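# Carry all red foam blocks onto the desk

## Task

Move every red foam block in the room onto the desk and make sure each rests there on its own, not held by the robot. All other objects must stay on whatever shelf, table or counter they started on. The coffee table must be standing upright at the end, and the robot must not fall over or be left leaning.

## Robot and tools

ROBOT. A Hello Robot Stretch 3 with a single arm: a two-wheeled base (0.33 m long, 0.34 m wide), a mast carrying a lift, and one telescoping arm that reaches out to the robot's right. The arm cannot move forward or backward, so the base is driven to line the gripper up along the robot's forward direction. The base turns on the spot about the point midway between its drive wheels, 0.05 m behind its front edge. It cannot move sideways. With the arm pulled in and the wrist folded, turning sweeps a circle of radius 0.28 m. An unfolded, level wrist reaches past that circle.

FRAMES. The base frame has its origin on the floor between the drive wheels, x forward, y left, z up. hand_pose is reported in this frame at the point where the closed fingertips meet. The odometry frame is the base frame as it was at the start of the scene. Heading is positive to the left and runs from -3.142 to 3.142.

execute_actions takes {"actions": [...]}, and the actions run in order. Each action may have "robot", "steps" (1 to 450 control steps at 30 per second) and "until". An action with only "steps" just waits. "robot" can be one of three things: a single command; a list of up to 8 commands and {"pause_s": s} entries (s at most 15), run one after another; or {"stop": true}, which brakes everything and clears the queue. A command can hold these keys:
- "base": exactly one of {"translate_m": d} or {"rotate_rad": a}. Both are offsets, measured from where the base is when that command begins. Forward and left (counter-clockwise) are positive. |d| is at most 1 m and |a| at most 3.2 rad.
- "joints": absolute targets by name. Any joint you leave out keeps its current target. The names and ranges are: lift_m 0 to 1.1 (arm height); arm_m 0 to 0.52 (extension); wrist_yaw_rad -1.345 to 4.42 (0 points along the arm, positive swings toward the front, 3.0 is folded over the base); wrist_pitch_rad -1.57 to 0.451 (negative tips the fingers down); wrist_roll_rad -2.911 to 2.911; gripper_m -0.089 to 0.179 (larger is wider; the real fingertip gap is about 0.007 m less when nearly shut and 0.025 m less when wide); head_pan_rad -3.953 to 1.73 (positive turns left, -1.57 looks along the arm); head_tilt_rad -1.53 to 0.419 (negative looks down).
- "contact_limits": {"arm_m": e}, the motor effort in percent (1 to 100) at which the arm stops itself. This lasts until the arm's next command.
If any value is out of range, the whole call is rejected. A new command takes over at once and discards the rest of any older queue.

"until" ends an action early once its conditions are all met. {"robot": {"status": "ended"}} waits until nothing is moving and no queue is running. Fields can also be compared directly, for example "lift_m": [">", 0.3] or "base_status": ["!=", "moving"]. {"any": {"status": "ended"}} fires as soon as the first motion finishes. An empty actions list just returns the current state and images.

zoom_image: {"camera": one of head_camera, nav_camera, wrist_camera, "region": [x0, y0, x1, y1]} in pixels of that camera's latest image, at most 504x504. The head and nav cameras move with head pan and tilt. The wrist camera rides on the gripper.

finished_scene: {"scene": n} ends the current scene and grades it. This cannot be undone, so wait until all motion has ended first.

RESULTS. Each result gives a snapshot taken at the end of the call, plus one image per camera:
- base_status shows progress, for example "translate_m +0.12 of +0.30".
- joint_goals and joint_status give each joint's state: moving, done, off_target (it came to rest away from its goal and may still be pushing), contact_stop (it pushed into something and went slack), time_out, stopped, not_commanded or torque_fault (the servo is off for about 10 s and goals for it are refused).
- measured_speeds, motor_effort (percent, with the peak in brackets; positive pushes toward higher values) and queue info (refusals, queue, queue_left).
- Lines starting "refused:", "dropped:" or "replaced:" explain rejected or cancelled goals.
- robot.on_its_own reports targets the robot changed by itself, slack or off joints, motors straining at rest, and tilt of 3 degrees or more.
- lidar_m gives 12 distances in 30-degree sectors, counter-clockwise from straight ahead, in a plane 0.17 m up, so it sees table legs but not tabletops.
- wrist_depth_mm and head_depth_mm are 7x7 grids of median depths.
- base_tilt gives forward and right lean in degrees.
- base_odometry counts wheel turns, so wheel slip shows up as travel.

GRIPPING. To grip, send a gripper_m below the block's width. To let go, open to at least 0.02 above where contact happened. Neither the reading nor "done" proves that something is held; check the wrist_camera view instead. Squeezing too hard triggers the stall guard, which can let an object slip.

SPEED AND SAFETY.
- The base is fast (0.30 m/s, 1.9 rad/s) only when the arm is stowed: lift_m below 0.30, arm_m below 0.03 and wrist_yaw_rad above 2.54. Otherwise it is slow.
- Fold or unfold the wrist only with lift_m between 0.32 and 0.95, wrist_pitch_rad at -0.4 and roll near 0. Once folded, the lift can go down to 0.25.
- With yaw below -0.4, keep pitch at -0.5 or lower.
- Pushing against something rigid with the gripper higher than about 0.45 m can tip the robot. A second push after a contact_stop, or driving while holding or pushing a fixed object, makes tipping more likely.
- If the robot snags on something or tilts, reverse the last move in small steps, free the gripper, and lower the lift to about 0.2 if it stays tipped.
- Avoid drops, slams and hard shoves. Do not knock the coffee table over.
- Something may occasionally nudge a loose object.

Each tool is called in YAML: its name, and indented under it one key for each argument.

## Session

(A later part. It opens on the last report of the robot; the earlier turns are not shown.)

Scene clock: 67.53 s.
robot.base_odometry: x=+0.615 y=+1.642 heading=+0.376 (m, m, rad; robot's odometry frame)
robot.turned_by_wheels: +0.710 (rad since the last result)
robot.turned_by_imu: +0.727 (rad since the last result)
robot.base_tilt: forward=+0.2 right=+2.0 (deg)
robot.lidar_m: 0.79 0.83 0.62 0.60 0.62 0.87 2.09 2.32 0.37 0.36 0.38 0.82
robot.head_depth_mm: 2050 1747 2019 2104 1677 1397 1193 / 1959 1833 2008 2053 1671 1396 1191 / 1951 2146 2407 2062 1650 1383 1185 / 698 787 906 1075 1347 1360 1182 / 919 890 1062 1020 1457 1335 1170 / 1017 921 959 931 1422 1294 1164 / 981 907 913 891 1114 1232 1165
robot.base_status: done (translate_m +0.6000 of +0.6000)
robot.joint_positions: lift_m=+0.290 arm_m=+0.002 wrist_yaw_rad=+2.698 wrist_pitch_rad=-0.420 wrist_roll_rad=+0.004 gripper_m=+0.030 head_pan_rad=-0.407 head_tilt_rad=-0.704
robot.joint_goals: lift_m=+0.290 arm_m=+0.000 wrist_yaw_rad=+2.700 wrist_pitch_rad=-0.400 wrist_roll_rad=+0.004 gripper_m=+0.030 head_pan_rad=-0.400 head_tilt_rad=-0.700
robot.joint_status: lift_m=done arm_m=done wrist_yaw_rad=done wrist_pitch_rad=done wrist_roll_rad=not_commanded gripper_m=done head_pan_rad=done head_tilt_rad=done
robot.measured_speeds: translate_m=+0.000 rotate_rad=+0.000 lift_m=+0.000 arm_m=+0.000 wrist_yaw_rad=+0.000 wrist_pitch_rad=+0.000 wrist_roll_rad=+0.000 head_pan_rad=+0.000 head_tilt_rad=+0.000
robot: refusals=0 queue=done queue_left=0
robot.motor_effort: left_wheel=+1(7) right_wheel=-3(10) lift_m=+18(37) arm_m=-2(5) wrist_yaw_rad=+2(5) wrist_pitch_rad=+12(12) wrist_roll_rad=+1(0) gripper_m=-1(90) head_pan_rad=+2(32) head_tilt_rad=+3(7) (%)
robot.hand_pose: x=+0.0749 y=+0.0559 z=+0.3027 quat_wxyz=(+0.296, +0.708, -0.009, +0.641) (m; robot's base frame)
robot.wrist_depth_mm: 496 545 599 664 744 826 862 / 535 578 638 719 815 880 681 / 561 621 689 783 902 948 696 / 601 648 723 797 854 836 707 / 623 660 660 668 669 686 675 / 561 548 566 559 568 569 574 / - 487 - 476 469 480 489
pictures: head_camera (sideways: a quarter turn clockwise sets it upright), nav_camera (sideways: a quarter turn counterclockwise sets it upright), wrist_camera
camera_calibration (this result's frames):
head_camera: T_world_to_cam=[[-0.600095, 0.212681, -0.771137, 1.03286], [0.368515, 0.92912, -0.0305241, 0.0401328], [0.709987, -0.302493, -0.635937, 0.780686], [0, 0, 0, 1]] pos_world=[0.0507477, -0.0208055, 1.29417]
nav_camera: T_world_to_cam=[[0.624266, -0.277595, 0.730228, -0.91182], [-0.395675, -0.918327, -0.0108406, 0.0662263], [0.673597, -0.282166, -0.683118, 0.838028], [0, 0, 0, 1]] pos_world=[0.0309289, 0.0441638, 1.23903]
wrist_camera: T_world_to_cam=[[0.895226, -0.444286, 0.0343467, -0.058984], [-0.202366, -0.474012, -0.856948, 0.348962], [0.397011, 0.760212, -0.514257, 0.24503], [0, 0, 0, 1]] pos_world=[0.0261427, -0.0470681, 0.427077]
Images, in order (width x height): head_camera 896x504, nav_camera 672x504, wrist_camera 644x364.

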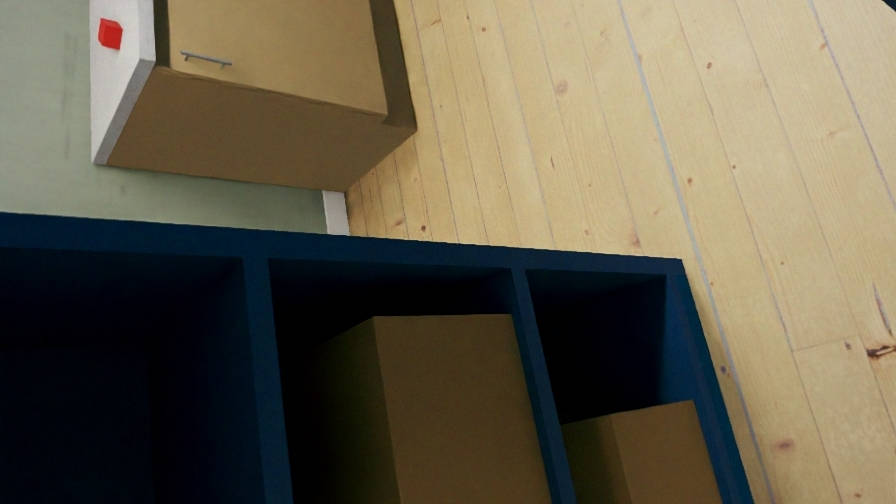

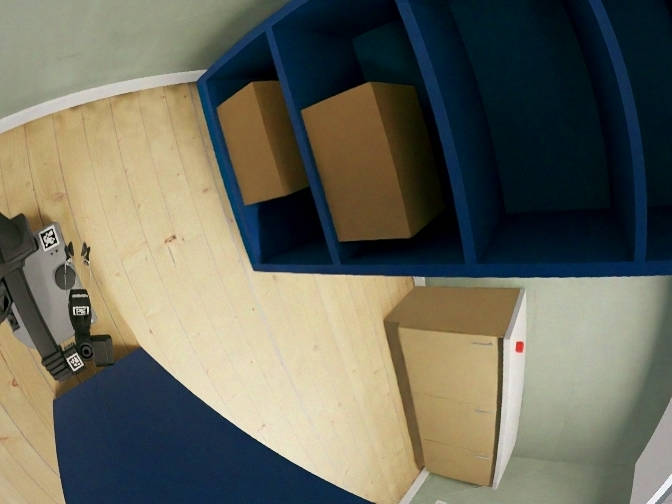

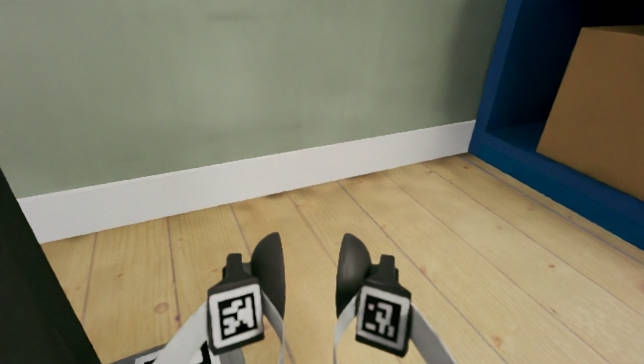

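execute_actions:
  actions:
    - {"robot":[{"base":{"translate_m":0.45}},{"base":{"rotate_rad":-1.55}},{"base":{"translate_m":0.65}},{"base":{"rotate_rad":0.6}},{"base":{"translate_m":0.79}},{"base":{"rotate_rad":2.5},"joints":{"head_pan_rad":-1.5,"head_tilt_rad":-0.55,"lift_m":0.94}},{"joints":{"wrist_yaw_rad":0,"gripper_m":0.17,"lift_m":0.97}}],"steps":450,"until":{"robot":{"status":"ended"}}}
    - {"steps":450,"until":{"robot":{"status":"ended"}}}

Scene clock: 92.17 s.
robot.base_odometry: x=+1.948 y=+0.779 heading=+1.926 (m, m, rad; robot's odometry frame)
robot.turned_by_wheels: +1.550 (rad since the last result)
robot.turned_by_imu: +1.582 (rad since the last result)
robot.base_tilt: forward=+0.2 right=+1.9 (deg)
robot.lidar_m: 0.94 1.12 0.83 0.80 0.83 1.14 1.89 0.78 0.58 0.56 0.58 0.97
robot.head_depth_mm: 926 1009 1080 793 636 - - / 932 1018 1089 782 630 - - / 954 1033 1092 741 637 - - / 956 1049 1107 766 661 769 922 / 970 1061 1157 763 677 803 938 / 982 1075 1185 1308 1487 1454 1260 / 993 1085 1209 1346 1524 1500 1248
robot.base_status: done (rotate_rad +2.4998 of +2.5000)
robot.joint_positions: lift_m=+0.970 arm_m=+0.002 wrist_yaw_rad=+0.003 wrist_pitch_rad=-0.420 wrist_roll_rad=+0.004 gripper_m=+0.170 head_pan_rad=-1.493 head_tilt_rad=-0.557
robot.joint_goals: lift_m=+0.970 arm_m=+0.000 wrist_yaw_rad=+0.000 wrist_pitch_rad=-0.400 wrist_roll_rad=+0.004 gripper_m=+0.170 head_pan_rad=-1.500 head_tilt_rad=-0.550
robot.joint_status: lift_m=done arm_m=done wrist_yaw_rad=done wrist_pitch_rad=done wrist_roll_rad=not_commanded gripper_m=done head_pan_rad=done head_tilt_rad=done
robot.measured_speeds: translate_m=+0.000 rotate_rad=+0.000 lift_m=+0.000 arm_m=+0.000 wrist_yaw_rad=+0.000 wrist_pitch_rad=+0.000 wrist_roll_rad=+0.000 head_pan_rad=+0.000 head_tilt_rad=+0.000
robot: refusals=0 queue=done queue_left=0
robot.motor_effort: left_wheel=-4(10) right_wheel=+3(8) lift_m=+36(37) arm_m=-3(2) wrist_yaw_rad=-3(4) wrist_pitch_rad=+11(12) wrist_roll_rad=+0(0) gripper_m=+0(88) head_pan_rad=-5(33) head_tilt_rad=+5(21) (%)
robot.hand_pose: x=-0.0209 y=-0.3707 z=+0.9818 quat_wxyz=(+0.691, +0.148, -0.692, -0.147) (m; robot's base frame)
robot.wrist_depth_mm: 844 842 849 856 849 845 849 / 930 912 886 765 792 801 822 / 996 979 499 477 517 522 532 / - 390 377 379 383 389 393 / - 410 403 402 399 370 369 / - - 445 446 440 438 442 / - - 505 495 499 498 484
pictures: head_camera (sideways: a quarter turn clockwise sets it upright), nav_camera (sideways: a quarter turn counterclockwise sets it upright), wrist_camera
camera_calibration (this result's frames):
head_camera: T_world_to_cam=[[-0.0821018, 0.510416, -0.855999, 1.14034], [0.994178, 0.102085, -0.0344836, 0.0414774], [0.0697837, -0.853847, -0.515825, 0.62833], [0, 0, 0, 1]] pos_world=[0.00854061, -0.0497831, 1.30167]
nav_camera: T_world_to_cam=[[0.0363547, -0.567517, 0.822559, -1.02859], [-0.996786, -0.0793904, -0.0107197, 0.0697377], [0.0713868, -0.819525, -0.568579, 0.692705], [0, 0, 0, 1]] pos_world=[0.0574575, -0.0105143, 1.24068]
wrist_camera: T_world_to_cam=[[-0.999305, 0.0144679, 0.0343407, -0.0556202], [-0.0220029, 0.514663, -0.85711, 1.07973], [-0.0300744, -0.857271, -0.513987, 0.347877], [0, 0, 0, 1]] pos_world=[-0.0213621, -0.256668, 1.10616]
Images, in order (width x height): head_camera 896x504, nav_camera 672x504, wrist_camera 644x364.

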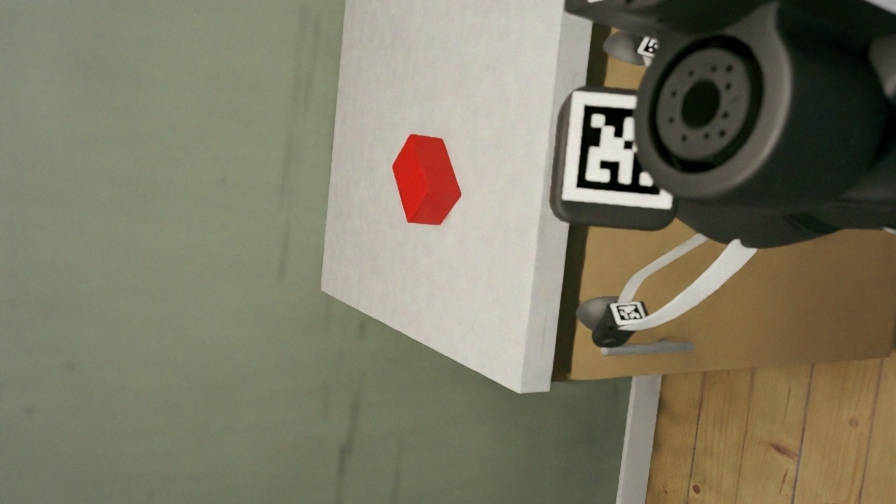

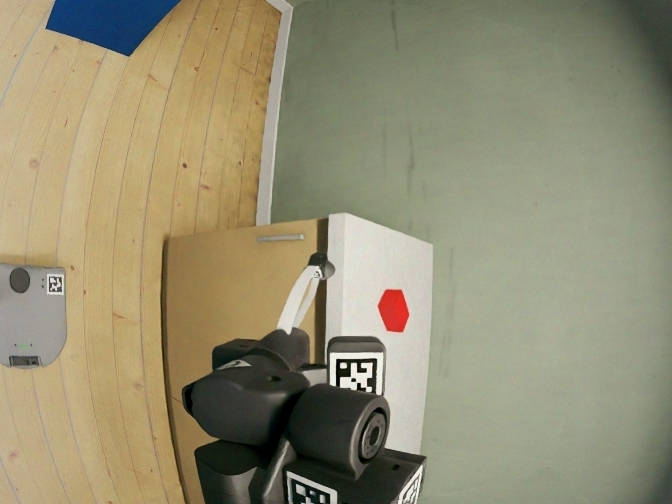

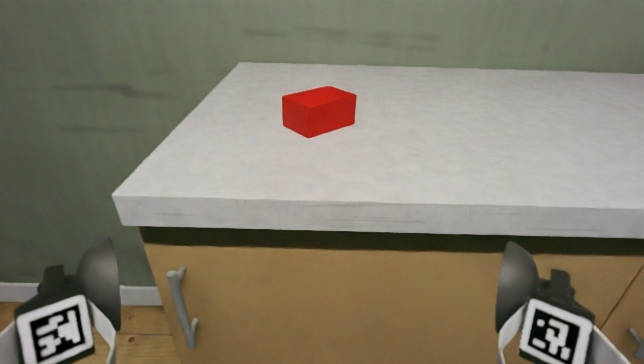

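execute_actions:
  actions:
    - {"robot":[{"base":{"translate_m":-0.15},"joints":{"arm_m":0.42,"wrist_yaw_rad":0.65,"gripper_m":0.179,"lift_m":0.99,"head_pan_rad":-2.4}},{"joints":{"lift_m":0.96}}],"steps":450,"until":{"robot":{"status":"ended"}}}

Scene clock: 97.77 s.
robot.base_odometry: x=+2.001 y=+0.638 heading=+1.926 (m, m, rad; robot's odometry frame)
robot.turned_by_wheels: +0.000 (rad since the last result)
robot.turned_by_imu: -0.001 (rad since the last result)
robot.base_tilt: forward=+0.1 right=+1.8 (deg)
robot.lidar_m: 1.09 1.12 0.83 0.80 0.83 1.15 1.74 0.78 0.58 0.56 0.58 1.64
robot.head_depth_mm: 1618 1724 1311 1462 1823 1597 - / 1681 1812 1199 1202 1453 1678 - / 1496 1657 1174 1023 1187 - - / 1360 1489 1162 896 956 - - / 1235 1340 1133 805 - - 1204 / 1143 1228 1123 788 - - 1016 / 1051 1137 1109 819 - 783 884
robot.base_status: done (translate_m -0.1500 of -0.1500)
robot.joint_positions: lift_m=+0.960 arm_m=+0.420 wrist_yaw_rad=+0.648 wrist_pitch_rad=-0.420 wrist_roll_rad=+0.004 gripper_m=+0.179 head_pan_rad=-2.393 head_tilt_rad=-0.557
robot.joint_goals: lift_m=+0.960 arm_m=+0.420 wrist_yaw_rad=+0.650 wrist_pitch_rad=-0.400 wrist_roll_rad=+0.004 gripper_m=+0.179 head_pan_rad=-2.400 head_tilt_rad=-0.550
robot.joint_status: lift_m=done arm_m=done wrist_yaw_rad=done wrist_pitch_rad=done wrist_roll_rad=not_commanded gripper_m=done head_pan_rad=done head_tilt_rad=done
robot.measured_speeds: translate_m=+0.000 rotate_rad=+0.000 lift_m=+0.000 arm_m=+0.000 wrist_yaw_rad=+0.000 wrist_pitch_rad=+0.000 wrist_roll_rad=+0.000 head_pan_rad=+0.000 head_tilt_rad=+0.000
robot: refusals=0 queue=done queue_left=0
robot.motor_effort: left_wheel=-3(7) right_wheel=+3(5) lift_m=+16(36) arm_m=+4(4) wrist_yaw_rad=+2(6) wrist_pitch_rad=+11(12) wrist_roll_rad=+0(0) gripper_m=+0(48) head_pan_rad=-3(34) head_tilt_rad=+5(3) (%)
robot.hand_pose: x=+0.1139 y=-0.7435 z=+0.9728 quat_wxyz=(+0.702, +0.360, -0.610, +0.080) (m; robot's base frame)
robot.wrist_depth_mm: - 956 720 589 501 427 376 / - - 792 638 530 451 392 / - - 888 484 480 458 414 / - - 352 356 361 368 370 / - 280 283 287 289 293 294 / - 234 178 179 241 242 248 / - 201 152 156 200 206 214
pictures: head_camera (sideways: a quarter turn clockwise sets it upright), nav_camera (sideways: a quarter turn counterclockwise sets it upright), wrist_camera
camera_calibration (this result's frames):
head_camera: T_world_to_cam=[[0.3488, 0.381542, -0.856016, 1.13773], [0.697893, -0.715371, -0.0344845, 0.0432858], [-0.625527, -0.58538, -0.515797, 0.632535], [0, 0, 0, 1]] pos_world=[-0.0313822, -0.0328541, 1.30167]
nav_camera: T_world_to_cam=[[-0.421967, -0.381196, 0.822577, -1.02582], [-0.681737, 0.731519, -0.0107196, 0.0678159], [-0.597645, -0.565304, -0.568552, 0.696751], [0, 0, 0, 1]] pos_world=[0.0297826, -0.0467689, 1.24068]
wrist_camera: T_world_to_cam=[[-0.806874, -0.589724, 0.0343387, -0.386316], [-0.327198, 0.397768, -0.857159, 1.21473], [0.491829, -0.702855, -0.513905, 0.0829942], [0, 0, 0, 1]] pos_world=[0.0449303, -0.65267, 1.09714]
Images, in order (width x height): head_camera 896x504, nav_camera 672x504, wrist_camera 644x364.

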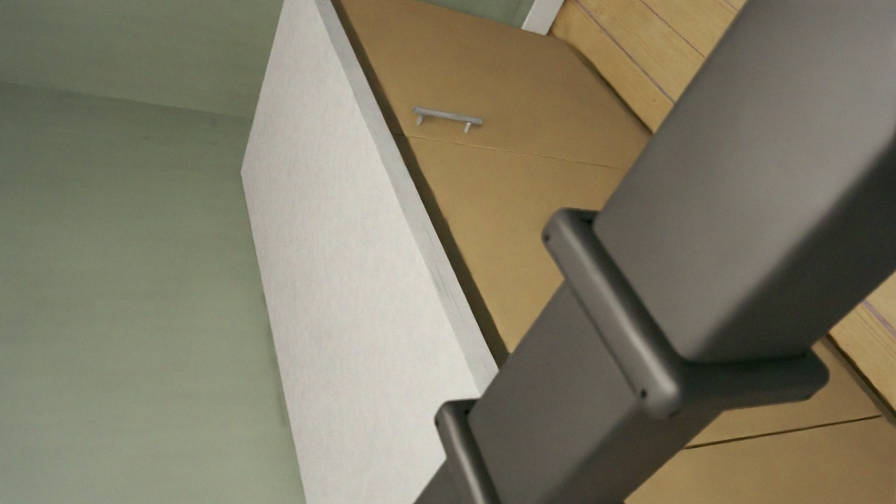

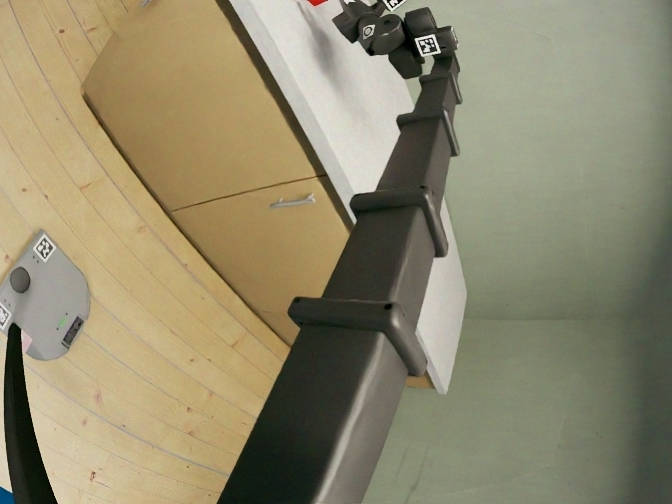

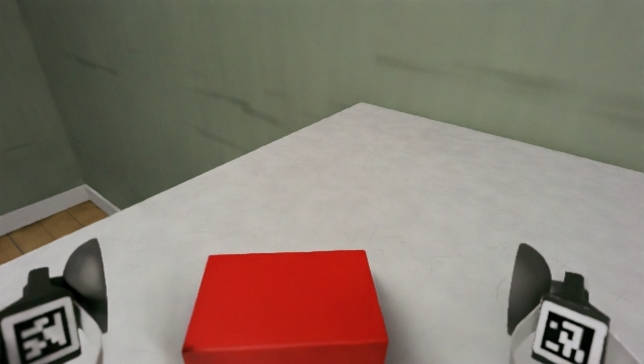

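execute_actions:
  actions:
    - {"robot":[{"base":{"translate_m":0.008},"joints":{"arm_m":0.413,"lift_m":0.927}},{"joints":{"gripper_m":0.057,"head_pan_rad":-0.1,"head_tilt_rad":-0.8}},{"joints":{"lift_m":0.95}},{"joints":{"arm_m":0,"wrist_yaw_rad":1.6}},{"joints":{"lift_m":0.29,"wrist_yaw_rad":2.62},"base":{"rotate_rad":0.55}},{"base":{"translate_m":0.94}},{"base":{"rotate_rad":-0.55}}],"steps":450,"until":{"robot":{"status":"ended"}}}
    - {"steps":450,"until":{"robot":{"status":"ended"}}}

Scene clock: 119.67 s.
robot.base_odometry: x=+1.259 y=+1.227 heading=+1.926 (m, m, rad; robot's odometry frame)
robot.turned_by_wheels: +0.000 (rad since the last result)
robot.turned_by_imu: +0.003 (rad since the last result)
robot.base_tilt: forward=+0.1 right=+1.8 (deg)
robot.lidar_m: 1.21 1.26 0.31 0.30 0.31 0.43 1.25 1.48 1.16 1.65 0.42 0.44
robot.head_depth_mm: 973 852 911 805 811 783 872 / 1008 1130 1280 1139 1160 1222 1112 / 1027 1175 1359 1587 1509 1314 1146 / 1028 1164 1347 1603 1544 1316 1139 / 1020 1164 1339 1597 1521 1296 1139 / 1011 1157 1328 1590 1533 1300 1133 / 1006 1150 1331 1576 1508 1285 1129
robot.base_status: done (rotate_rad -0.5498 of -0.5500)
robot.joint_positions: lift_m=+0.290 arm_m=+0.002 wrist_yaw_rad=+2.618 wrist_pitch_rad=-0.420 wrist_roll_rad=+0.004 gripper_m=+0.058 head_pan_rad=-0.107 head_tilt_rad=-0.791
robot.joint_goals: lift_m=+0.290 arm_m=+0.000 wrist_yaw_rad=+2.620 wrist_pitch_rad=-0.400 wrist_roll_rad=+0.004 gripper_m=+0.057 head_pan_rad=-0.100 head_tilt_rad=-0.800
robot.joint_status: lift_m=done arm_m=done wrist_yaw_rad=done wrist_pitch_rad=done wrist_roll_rad=not_commanded gripper_m=done head_pan_rad=done head_tilt_rad=done
robot.measured_speeds: translate_m=+0.000 rotate_rad=+0.000 lift_m=+0.000 arm_m=+0.000 wrist_yaw_rad=+0.000 wrist_pitch_rad=+0.000 wrist_roll_rad=+0.000 head_pan_rad=+0.000 head_tilt_rad=+0.000
robot: refusals=0 queue=done queue_left=0
robot.motor_effort: left_wheel=+2(7) right_wheel=-4(8) lift_m=+17(36) arm_m=-3(3) wrist_yaw_rad=+2(4) wrist_pitch_rad=+12(12) wrist_roll_rad=+0(0) gripper_m=-19(95) head_pan_rad=+2(29) head_tilt_rad=-5(25) (%)
robot.hand_pose: x=+0.0908 y=+0.0476 z=+0.3027 quat_wxyz=(+0.322, +0.707, -0.037, +0.629) (m; robot's base frame)
robot.wrist_depth_mm: 267 291 328 372 - - 980 / 282 309 352 406 - - - / 298 330 375 441 - - - / 316 352 406 484 858 869 865 / 339 380 166 161 653 677 691 / 360 396 133 134 135 562 566 / 392 - 139 142 149 491 488
pictures: head_camera (sideways: a quarter turn clockwise sets it upright), nav_camera (sideways: a quarter turn counterclockwise sets it upright), wrist_camera
camera_calibration (this result's frames):
head_camera: T_world_to_cam=[[-0.700553, 0.0327506, -0.712849, 0.957504], [0.0749492, 0.996798, -0.0278602, 0.0384522], [0.709654, -0.072945, -0.700764, 0.86501], [0, 0, 0, 1]] pos_world=[0.054042, -0.00658979, 1.28979]
nav_camera: T_world_to_cam=[[0.739102, -0.0872227, 0.667923, -0.831326], [-0.107559, -0.99414, -0.0108015, 0.0644167], [0.664951, -0.0638576, -0.744152, 0.91746], [0, 0, 0, 1]] pos_world=[0.0112972, 0.0501156, 1.23869]
wrist_camera: T_world_to_cam=[[0.856778, -0.51454, 0.0343478, -0.0701044], [-0.239597, -0.456171, -0.85703, 0.350809], [0.456645, 0.726055, -0.51412, 0.241255], [0, 0, 0, 1]] pos_world=[0.0339489, -0.0512068, 0.427096]
Images, in order (width x height): head_camera 896x504, nav_camera 672x504, wrist_camera 644x364.

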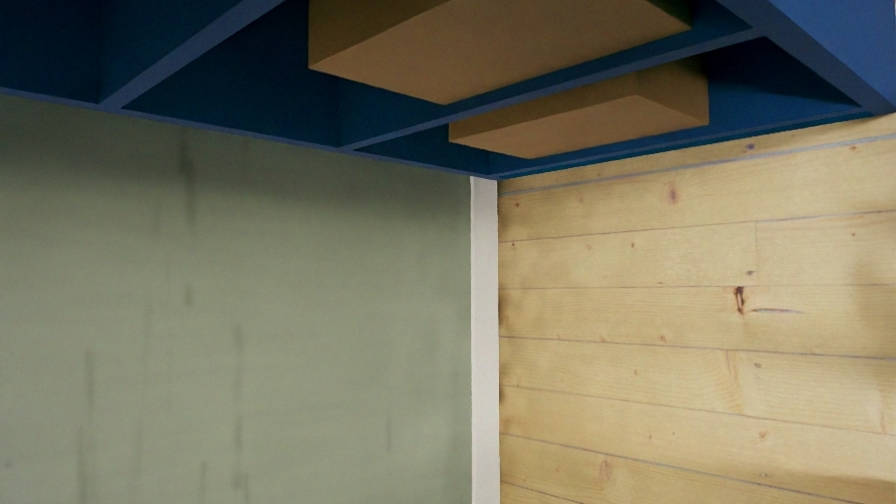

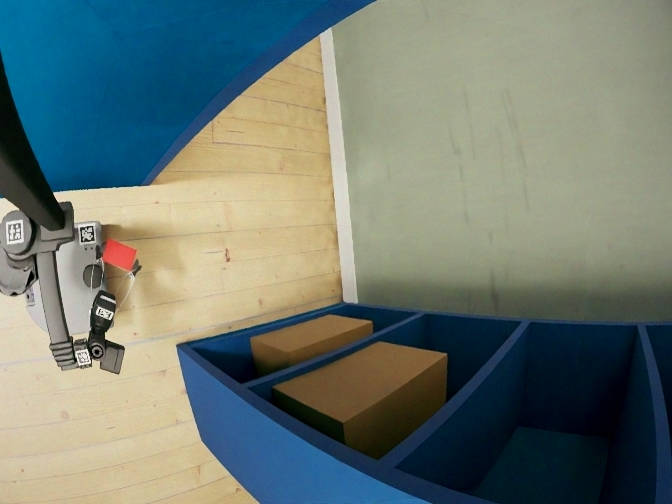

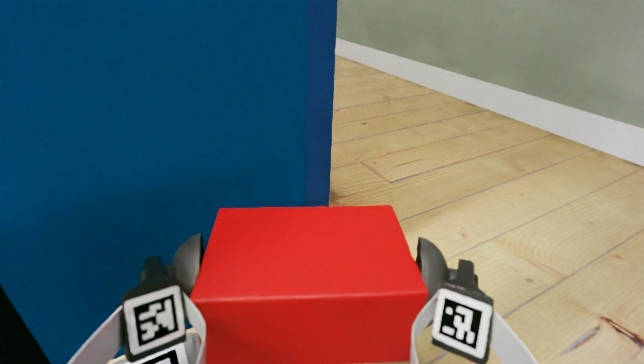

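execute_actions:
  actions:
    - {"robot":[{"base":{"translate_m":0.58}},{"base":{"rotate_rad":1.55}},{"base":{"translate_m":1}},{"base":{"rotate_rad":0.89}},{"base":{"translate_m":1}},{"base":{"rotate_rad":1.2},"joints":{"lift_m":0.82,"head_pan_rad":-1.6,"head_tilt_rad":-0.7}},{"joints":{"wrist_yaw_rad":0,"arm_m":0.5}}],"steps":450,"until":{"robot":{"status":"ended"}}}
    - {"steps":450,"until":{"robot":{"status":"ended"}}}

Scene clock: 148.03 s.
robot.base_odometry: x=-0.228 y=+0.502 heading=-0.718 (m, m, rad; robot's odometry frame)
robot.turned_by_wheels: +3.639 (rad since the last result)
robot.turned_by_imu: +3.702 (rad since the last result)
robot.base_tilt: forward=+0.2 right=+1.7 (deg)
robot.lidar_m: 1.28 0.94 0.90 0.97 1.46 1.40 1.46 0.99 0.97 1.52 1.66 2.32
robot.head_depth_mm: 1218 1345 1239 935 792 - - / 1287 1422 1296 - 1629 1335 1184 / 1347 1492 - 925 1674 1383 1180 / 1424 1572 1262 973 1640 1379 1177 / 1530 1633 1189 1860 1632 1376 1179 / 1629 1720 1180 1944 1610 1355 1166 / 1706 1710 1177 1896 1623 1342 1155
robot.base_status: done (rotate_rad +1.1998 of +1.2000)
robot.joint_positions: lift_m=+0.820 arm_m=+0.500 wrist_yaw_rad=+0.001 wrist_pitch_rad=-0.420 wrist_roll_rad=+0.004 gripper_m=+0.058 head_pan_rad=-1.593 head_tilt_rad=-0.705
robot.joint_goals: lift_m=+0.820 arm_m=+0.500 wrist_yaw_rad=+0.000 wrist_pitch_rad=-0.400 wrist_roll_rad=+0.004 gripper_m=+0.057 head_pan_rad=-1.600 head_tilt_rad=-0.700
robot.joint_status: lift_m=done arm_m=done wrist_yaw_rad=done wrist_pitch_rad=done wrist_roll_rad=not_commanded gripper_m=done head_pan_rad=done head_tilt_rad=done
robot.measured_speeds: translate_m=+0.000 rotate_rad=+0.000 lift_m=+0.000 arm_m=+0.000 wrist_yaw_rad=+0.000 wrist_pitch_rad=+0.000 wrist_roll_rad=+0.000 head_pan_rad=+0.000 head_tilt_rad=+0.000
robot: refusals=0 queue=done queue_left=0
robot.motor_effort: left_wheel=-3(9) right_wheel=+4(9) lift_m=+37(37) arm_m=+4(5) wrist_yaw_rad=-1(4) wrist_pitch_rad=+12(12) wrist_roll_rad=+0(0) gripper_m=-19(19) head_pan_rad=-3(31) head_tilt_rad=+3(13) (%)
robot.hand_pose: x=-0.0212 y=-0.8688 z=+0.8316 quat_wxyz=(+0.691, +0.148, -0.692, -0.148) (m; robot's base frame)
robot.wrist_depth_mm: - - - 885 766 688 610 / 851 867 886 880 801 719 643 / 582 585 595 600 616 628 645 / 438 438 448 454 460 468 471 / 353 356 166 161 353 369 373 / 295 306 133 134 135 307 310 / 252 - 140 142 149 266 263
pictures: head_camera (sideways: a quarter turn clockwise sets it upright), nav_camera (sideways: a quarter turn counterclockwise sets it upright), wrist_camera
camera_calibration (this result's frames):
head_camera: T_world_to_cam=[[-0.0279498, 0.636607, -0.770682, 1.02878], [0.99951, 0.00695554, -0.0305031, 0.0362564], [-0.014058, -0.771157, -0.63649, 0.785822], [0, 0, 0, 1]] pos_world=[0.00356249, -0.0491863, 1.29413]
nav_camera: T_world_to_cam=[[-0.0231559, -0.683335, 0.729738, -0.907232], [-0.999693, 0.0222994, -0.0108406, 0.0699109], [-0.00886496, -0.729765, -0.683641, 0.842872], [0, 0, 0, 1]] pos_world=[0.0563536, -0.00640366, 1.23902]
wrist_camera: T_world_to_cam=[[-0.999286, 0.0157296, 0.0343577, -0.0424636], [-0.0213472, 0.515254, -0.856771, 1.20764], [-0.0311796, -0.856893, -0.514551, -0.155549], [0, 0, 0, 1]] pos_world=[-0.0215036, -0.754861, 0.95609]
Images, in order (width x height): head_camera 896x504, nav_camera 672x504, wrist_camera 644x364.

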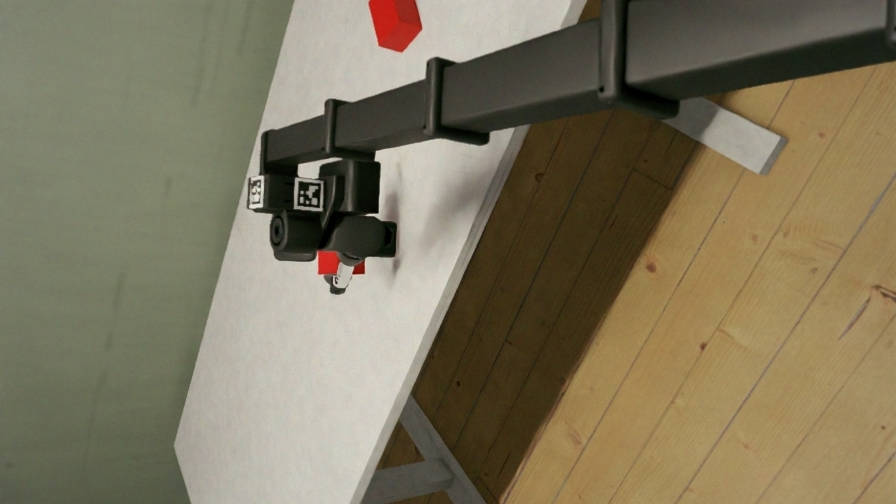

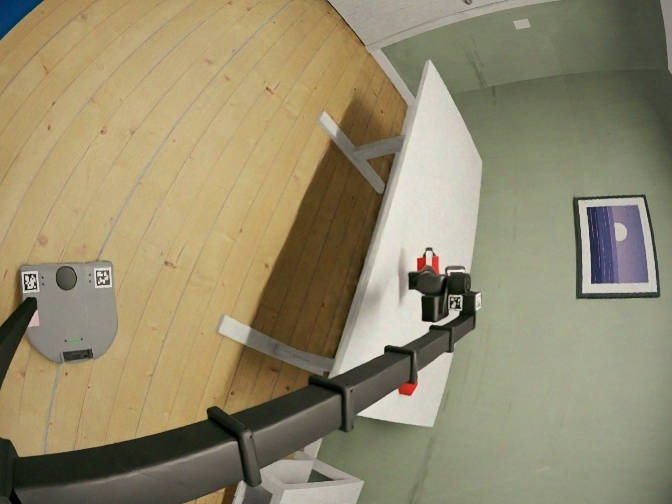

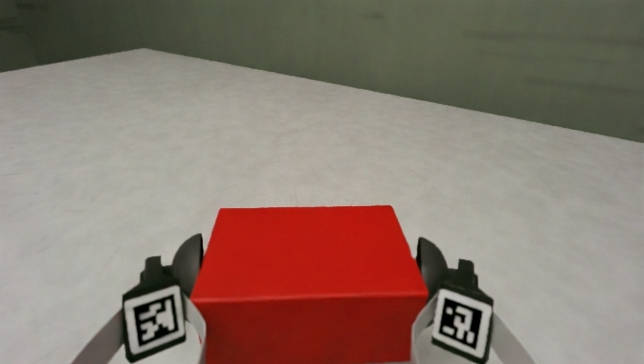

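execute_actions:
  actions:
    - {"robot":[{"joints":{"lift_m":0.739,"arm_m":0.52},"base":{"rotate_rad":-0.1}},{"joints":{"gripper_m":0.16}},{"joints":{"lift_m":0.79,"arm_m":0.4}}],"steps":450,"until":{"robot":{"status":"ended"}}}

finished_scene:
  scene: 2

Scene clock: 153.33 s.
robot.base_odometry: x=-0.228 y=+0.502 heading=-0.818 (m, m, rad; robot's odometry frame)
robot.turned_by_wheels: -0.100 (rad since the last result)
robot.turned_by_imu: -0.102 (rad since the last result)
robot.base_tilt: forward=+0.1 right=+1.9 (deg)
robot.lidar_m: 1.43 0.97 0.90 0.97 1.50 1.40 1.43 0.99 0.97 1.48 1.66 2.31
robot.head_depth_mm: 1194 1332 1253 934 1585 - - / 1244 1375 1257 956 - 1359 1186 / 1289 1444 1280 853 1647 1344 1180 / 1353 1499 1257 938 1641 1367 1176 / 1421 1560 1193 1006 1643 1362 1174 / 1494 1617 1179 1840 1606 1355 1169 / 1571 1665 1168 1920 1613 1356 1163
robot.base_status: done (rotate_rad -0.0998 of -0.1000)
robot.joint_positions: lift_m=+0.790 arm_m=+0.400 wrist_yaw_rad=+0.001 wrist_pitch_rad=-0.420 wrist_roll_rad=+0.004 gripper_m=+0.160 head_pan_rad=-1.593 head_tilt_rad=-0.705
robot.joint_goals: lift_m=+0.790 arm_m=+0.400 wrist_yaw_rad=+0.000 wrist_pitch_rad=-0.400 wrist_roll_rad=+0.004 gripper_m=+0.160 head_pan_rad=-1.600 head_tilt_rad=-0.700
robot.joint_status: lift_m=done arm_m=done wrist_yaw_rad=done wrist_pitch_rad=done wrist_roll_rad=not_commanded gripper_m=done head_pan_rad=done head_tilt_rad=done
robot.measured_speeds: translate_m=+0.000 rotate_rad=+0.000 lift_m=+0.000 arm_m=+0.000 wrist_yaw_rad=+0.000 wrist_pitch_rad=+0.000 wrist_roll_rad=+0.000 head_pan_rad=+0.000 head_tilt_rad=+0.000
robot: refusals=0 queue=done queue_left=0
robot.motor_effort: left_wheel=+1(4) right_wheel=-4(7) lift_m=+36(37) arm_m=-2(6) wrist_yaw_rad=-1(2) wrist_pitch_rad=+12(12) wrist_roll_rad=+1(0) gripper_m=-1(89) head_pan_rad=-3(4) head_tilt_rad=+1(3) (%)
robot.hand_pose: x=-0.0213 y=-0.7693 z=+0.8017 quat_wxyz=(+0.691, +0.148, -0.692, -0.148) (m; robot's base frame)
robot.wrist_depth_mm: - - 992 890 786 729 664 / 747 765 765 800 816 759 703 / 503 515 516 526 533 543 557 / 381 385 389 305 399 406 318 / 309 312 302 272 319 323 299 / 265 259 259 263 266 277 270 / - 222 223 226 227 225 237
pictures: head_camera (sideways: a quarter turn clockwise sets it upright), nav_camera (sideways: a quarter turn counterclockwise sets it upright), wrist_camera
camera_calibration (this result's frames):
head_camera: T_world_to_cam=[[-0.02795, 0.636604, -0.770685, 1.02878], [0.99951, 0.00695563, -0.0305032, 0.0362566], [-0.0140579, -0.77116, -0.636486, 0.785817], [0, 0, 0, 1]] pos_world=[0.0035625, -0.0491864, 1.29413]
nav_camera: T_world_to_cam=[[-0.0231557, -0.683331, 0.729741, -0.907236], [-0.999693, 0.0222991, -0.0108406, 0.0699109], [-0.00886486, -0.729768, -0.683637, 0.842867], [0, 0, 0, 1]] pos_world=[0.0563536, -0.00640395, 1.23902]
wrist_camera: T_world_to_cam=[[-0.999281, 0.016019, 0.0343547, -0.0428367], [-0.0212005, 0.51512, -0.856856, 1.1307], [-0.0314228, -0.856968, -0.51441, -0.0859379], [0, 0, 0, 1]] pos_world=[-0.0215349, -0.655408, 0.926114]
Images, in order (width x height): head_camera 896x504, nav_camera 672x504, wrist_camera 644x364.

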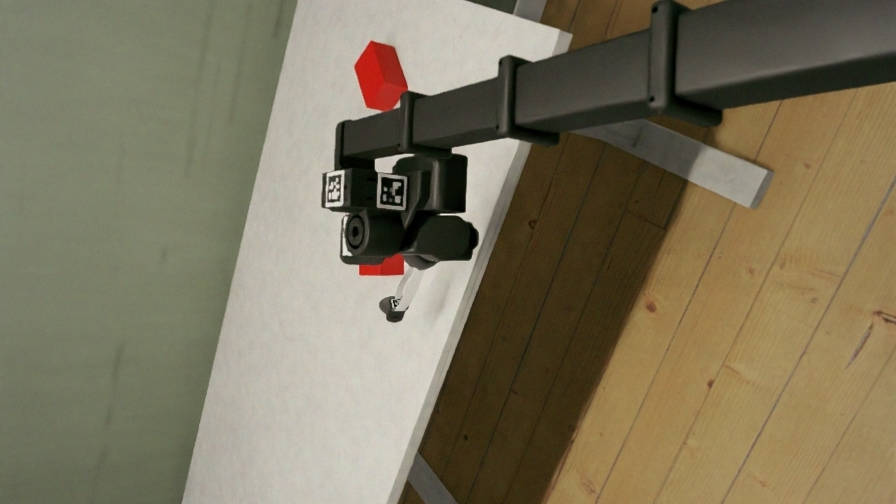

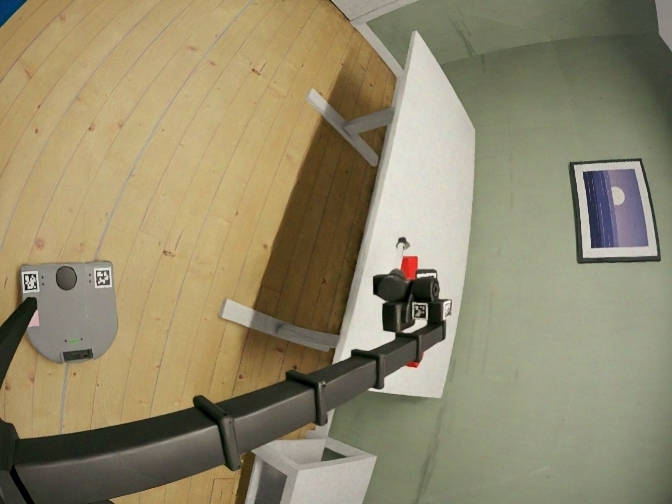

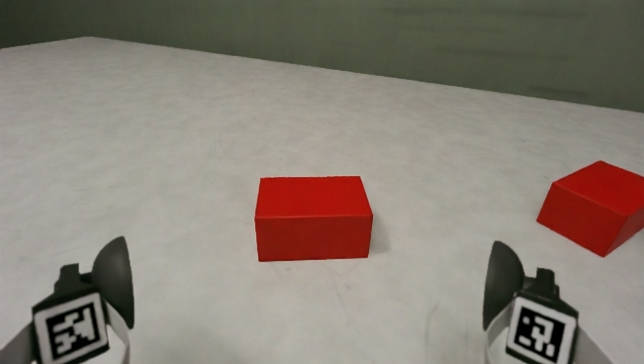

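The scene is finished: the task was done.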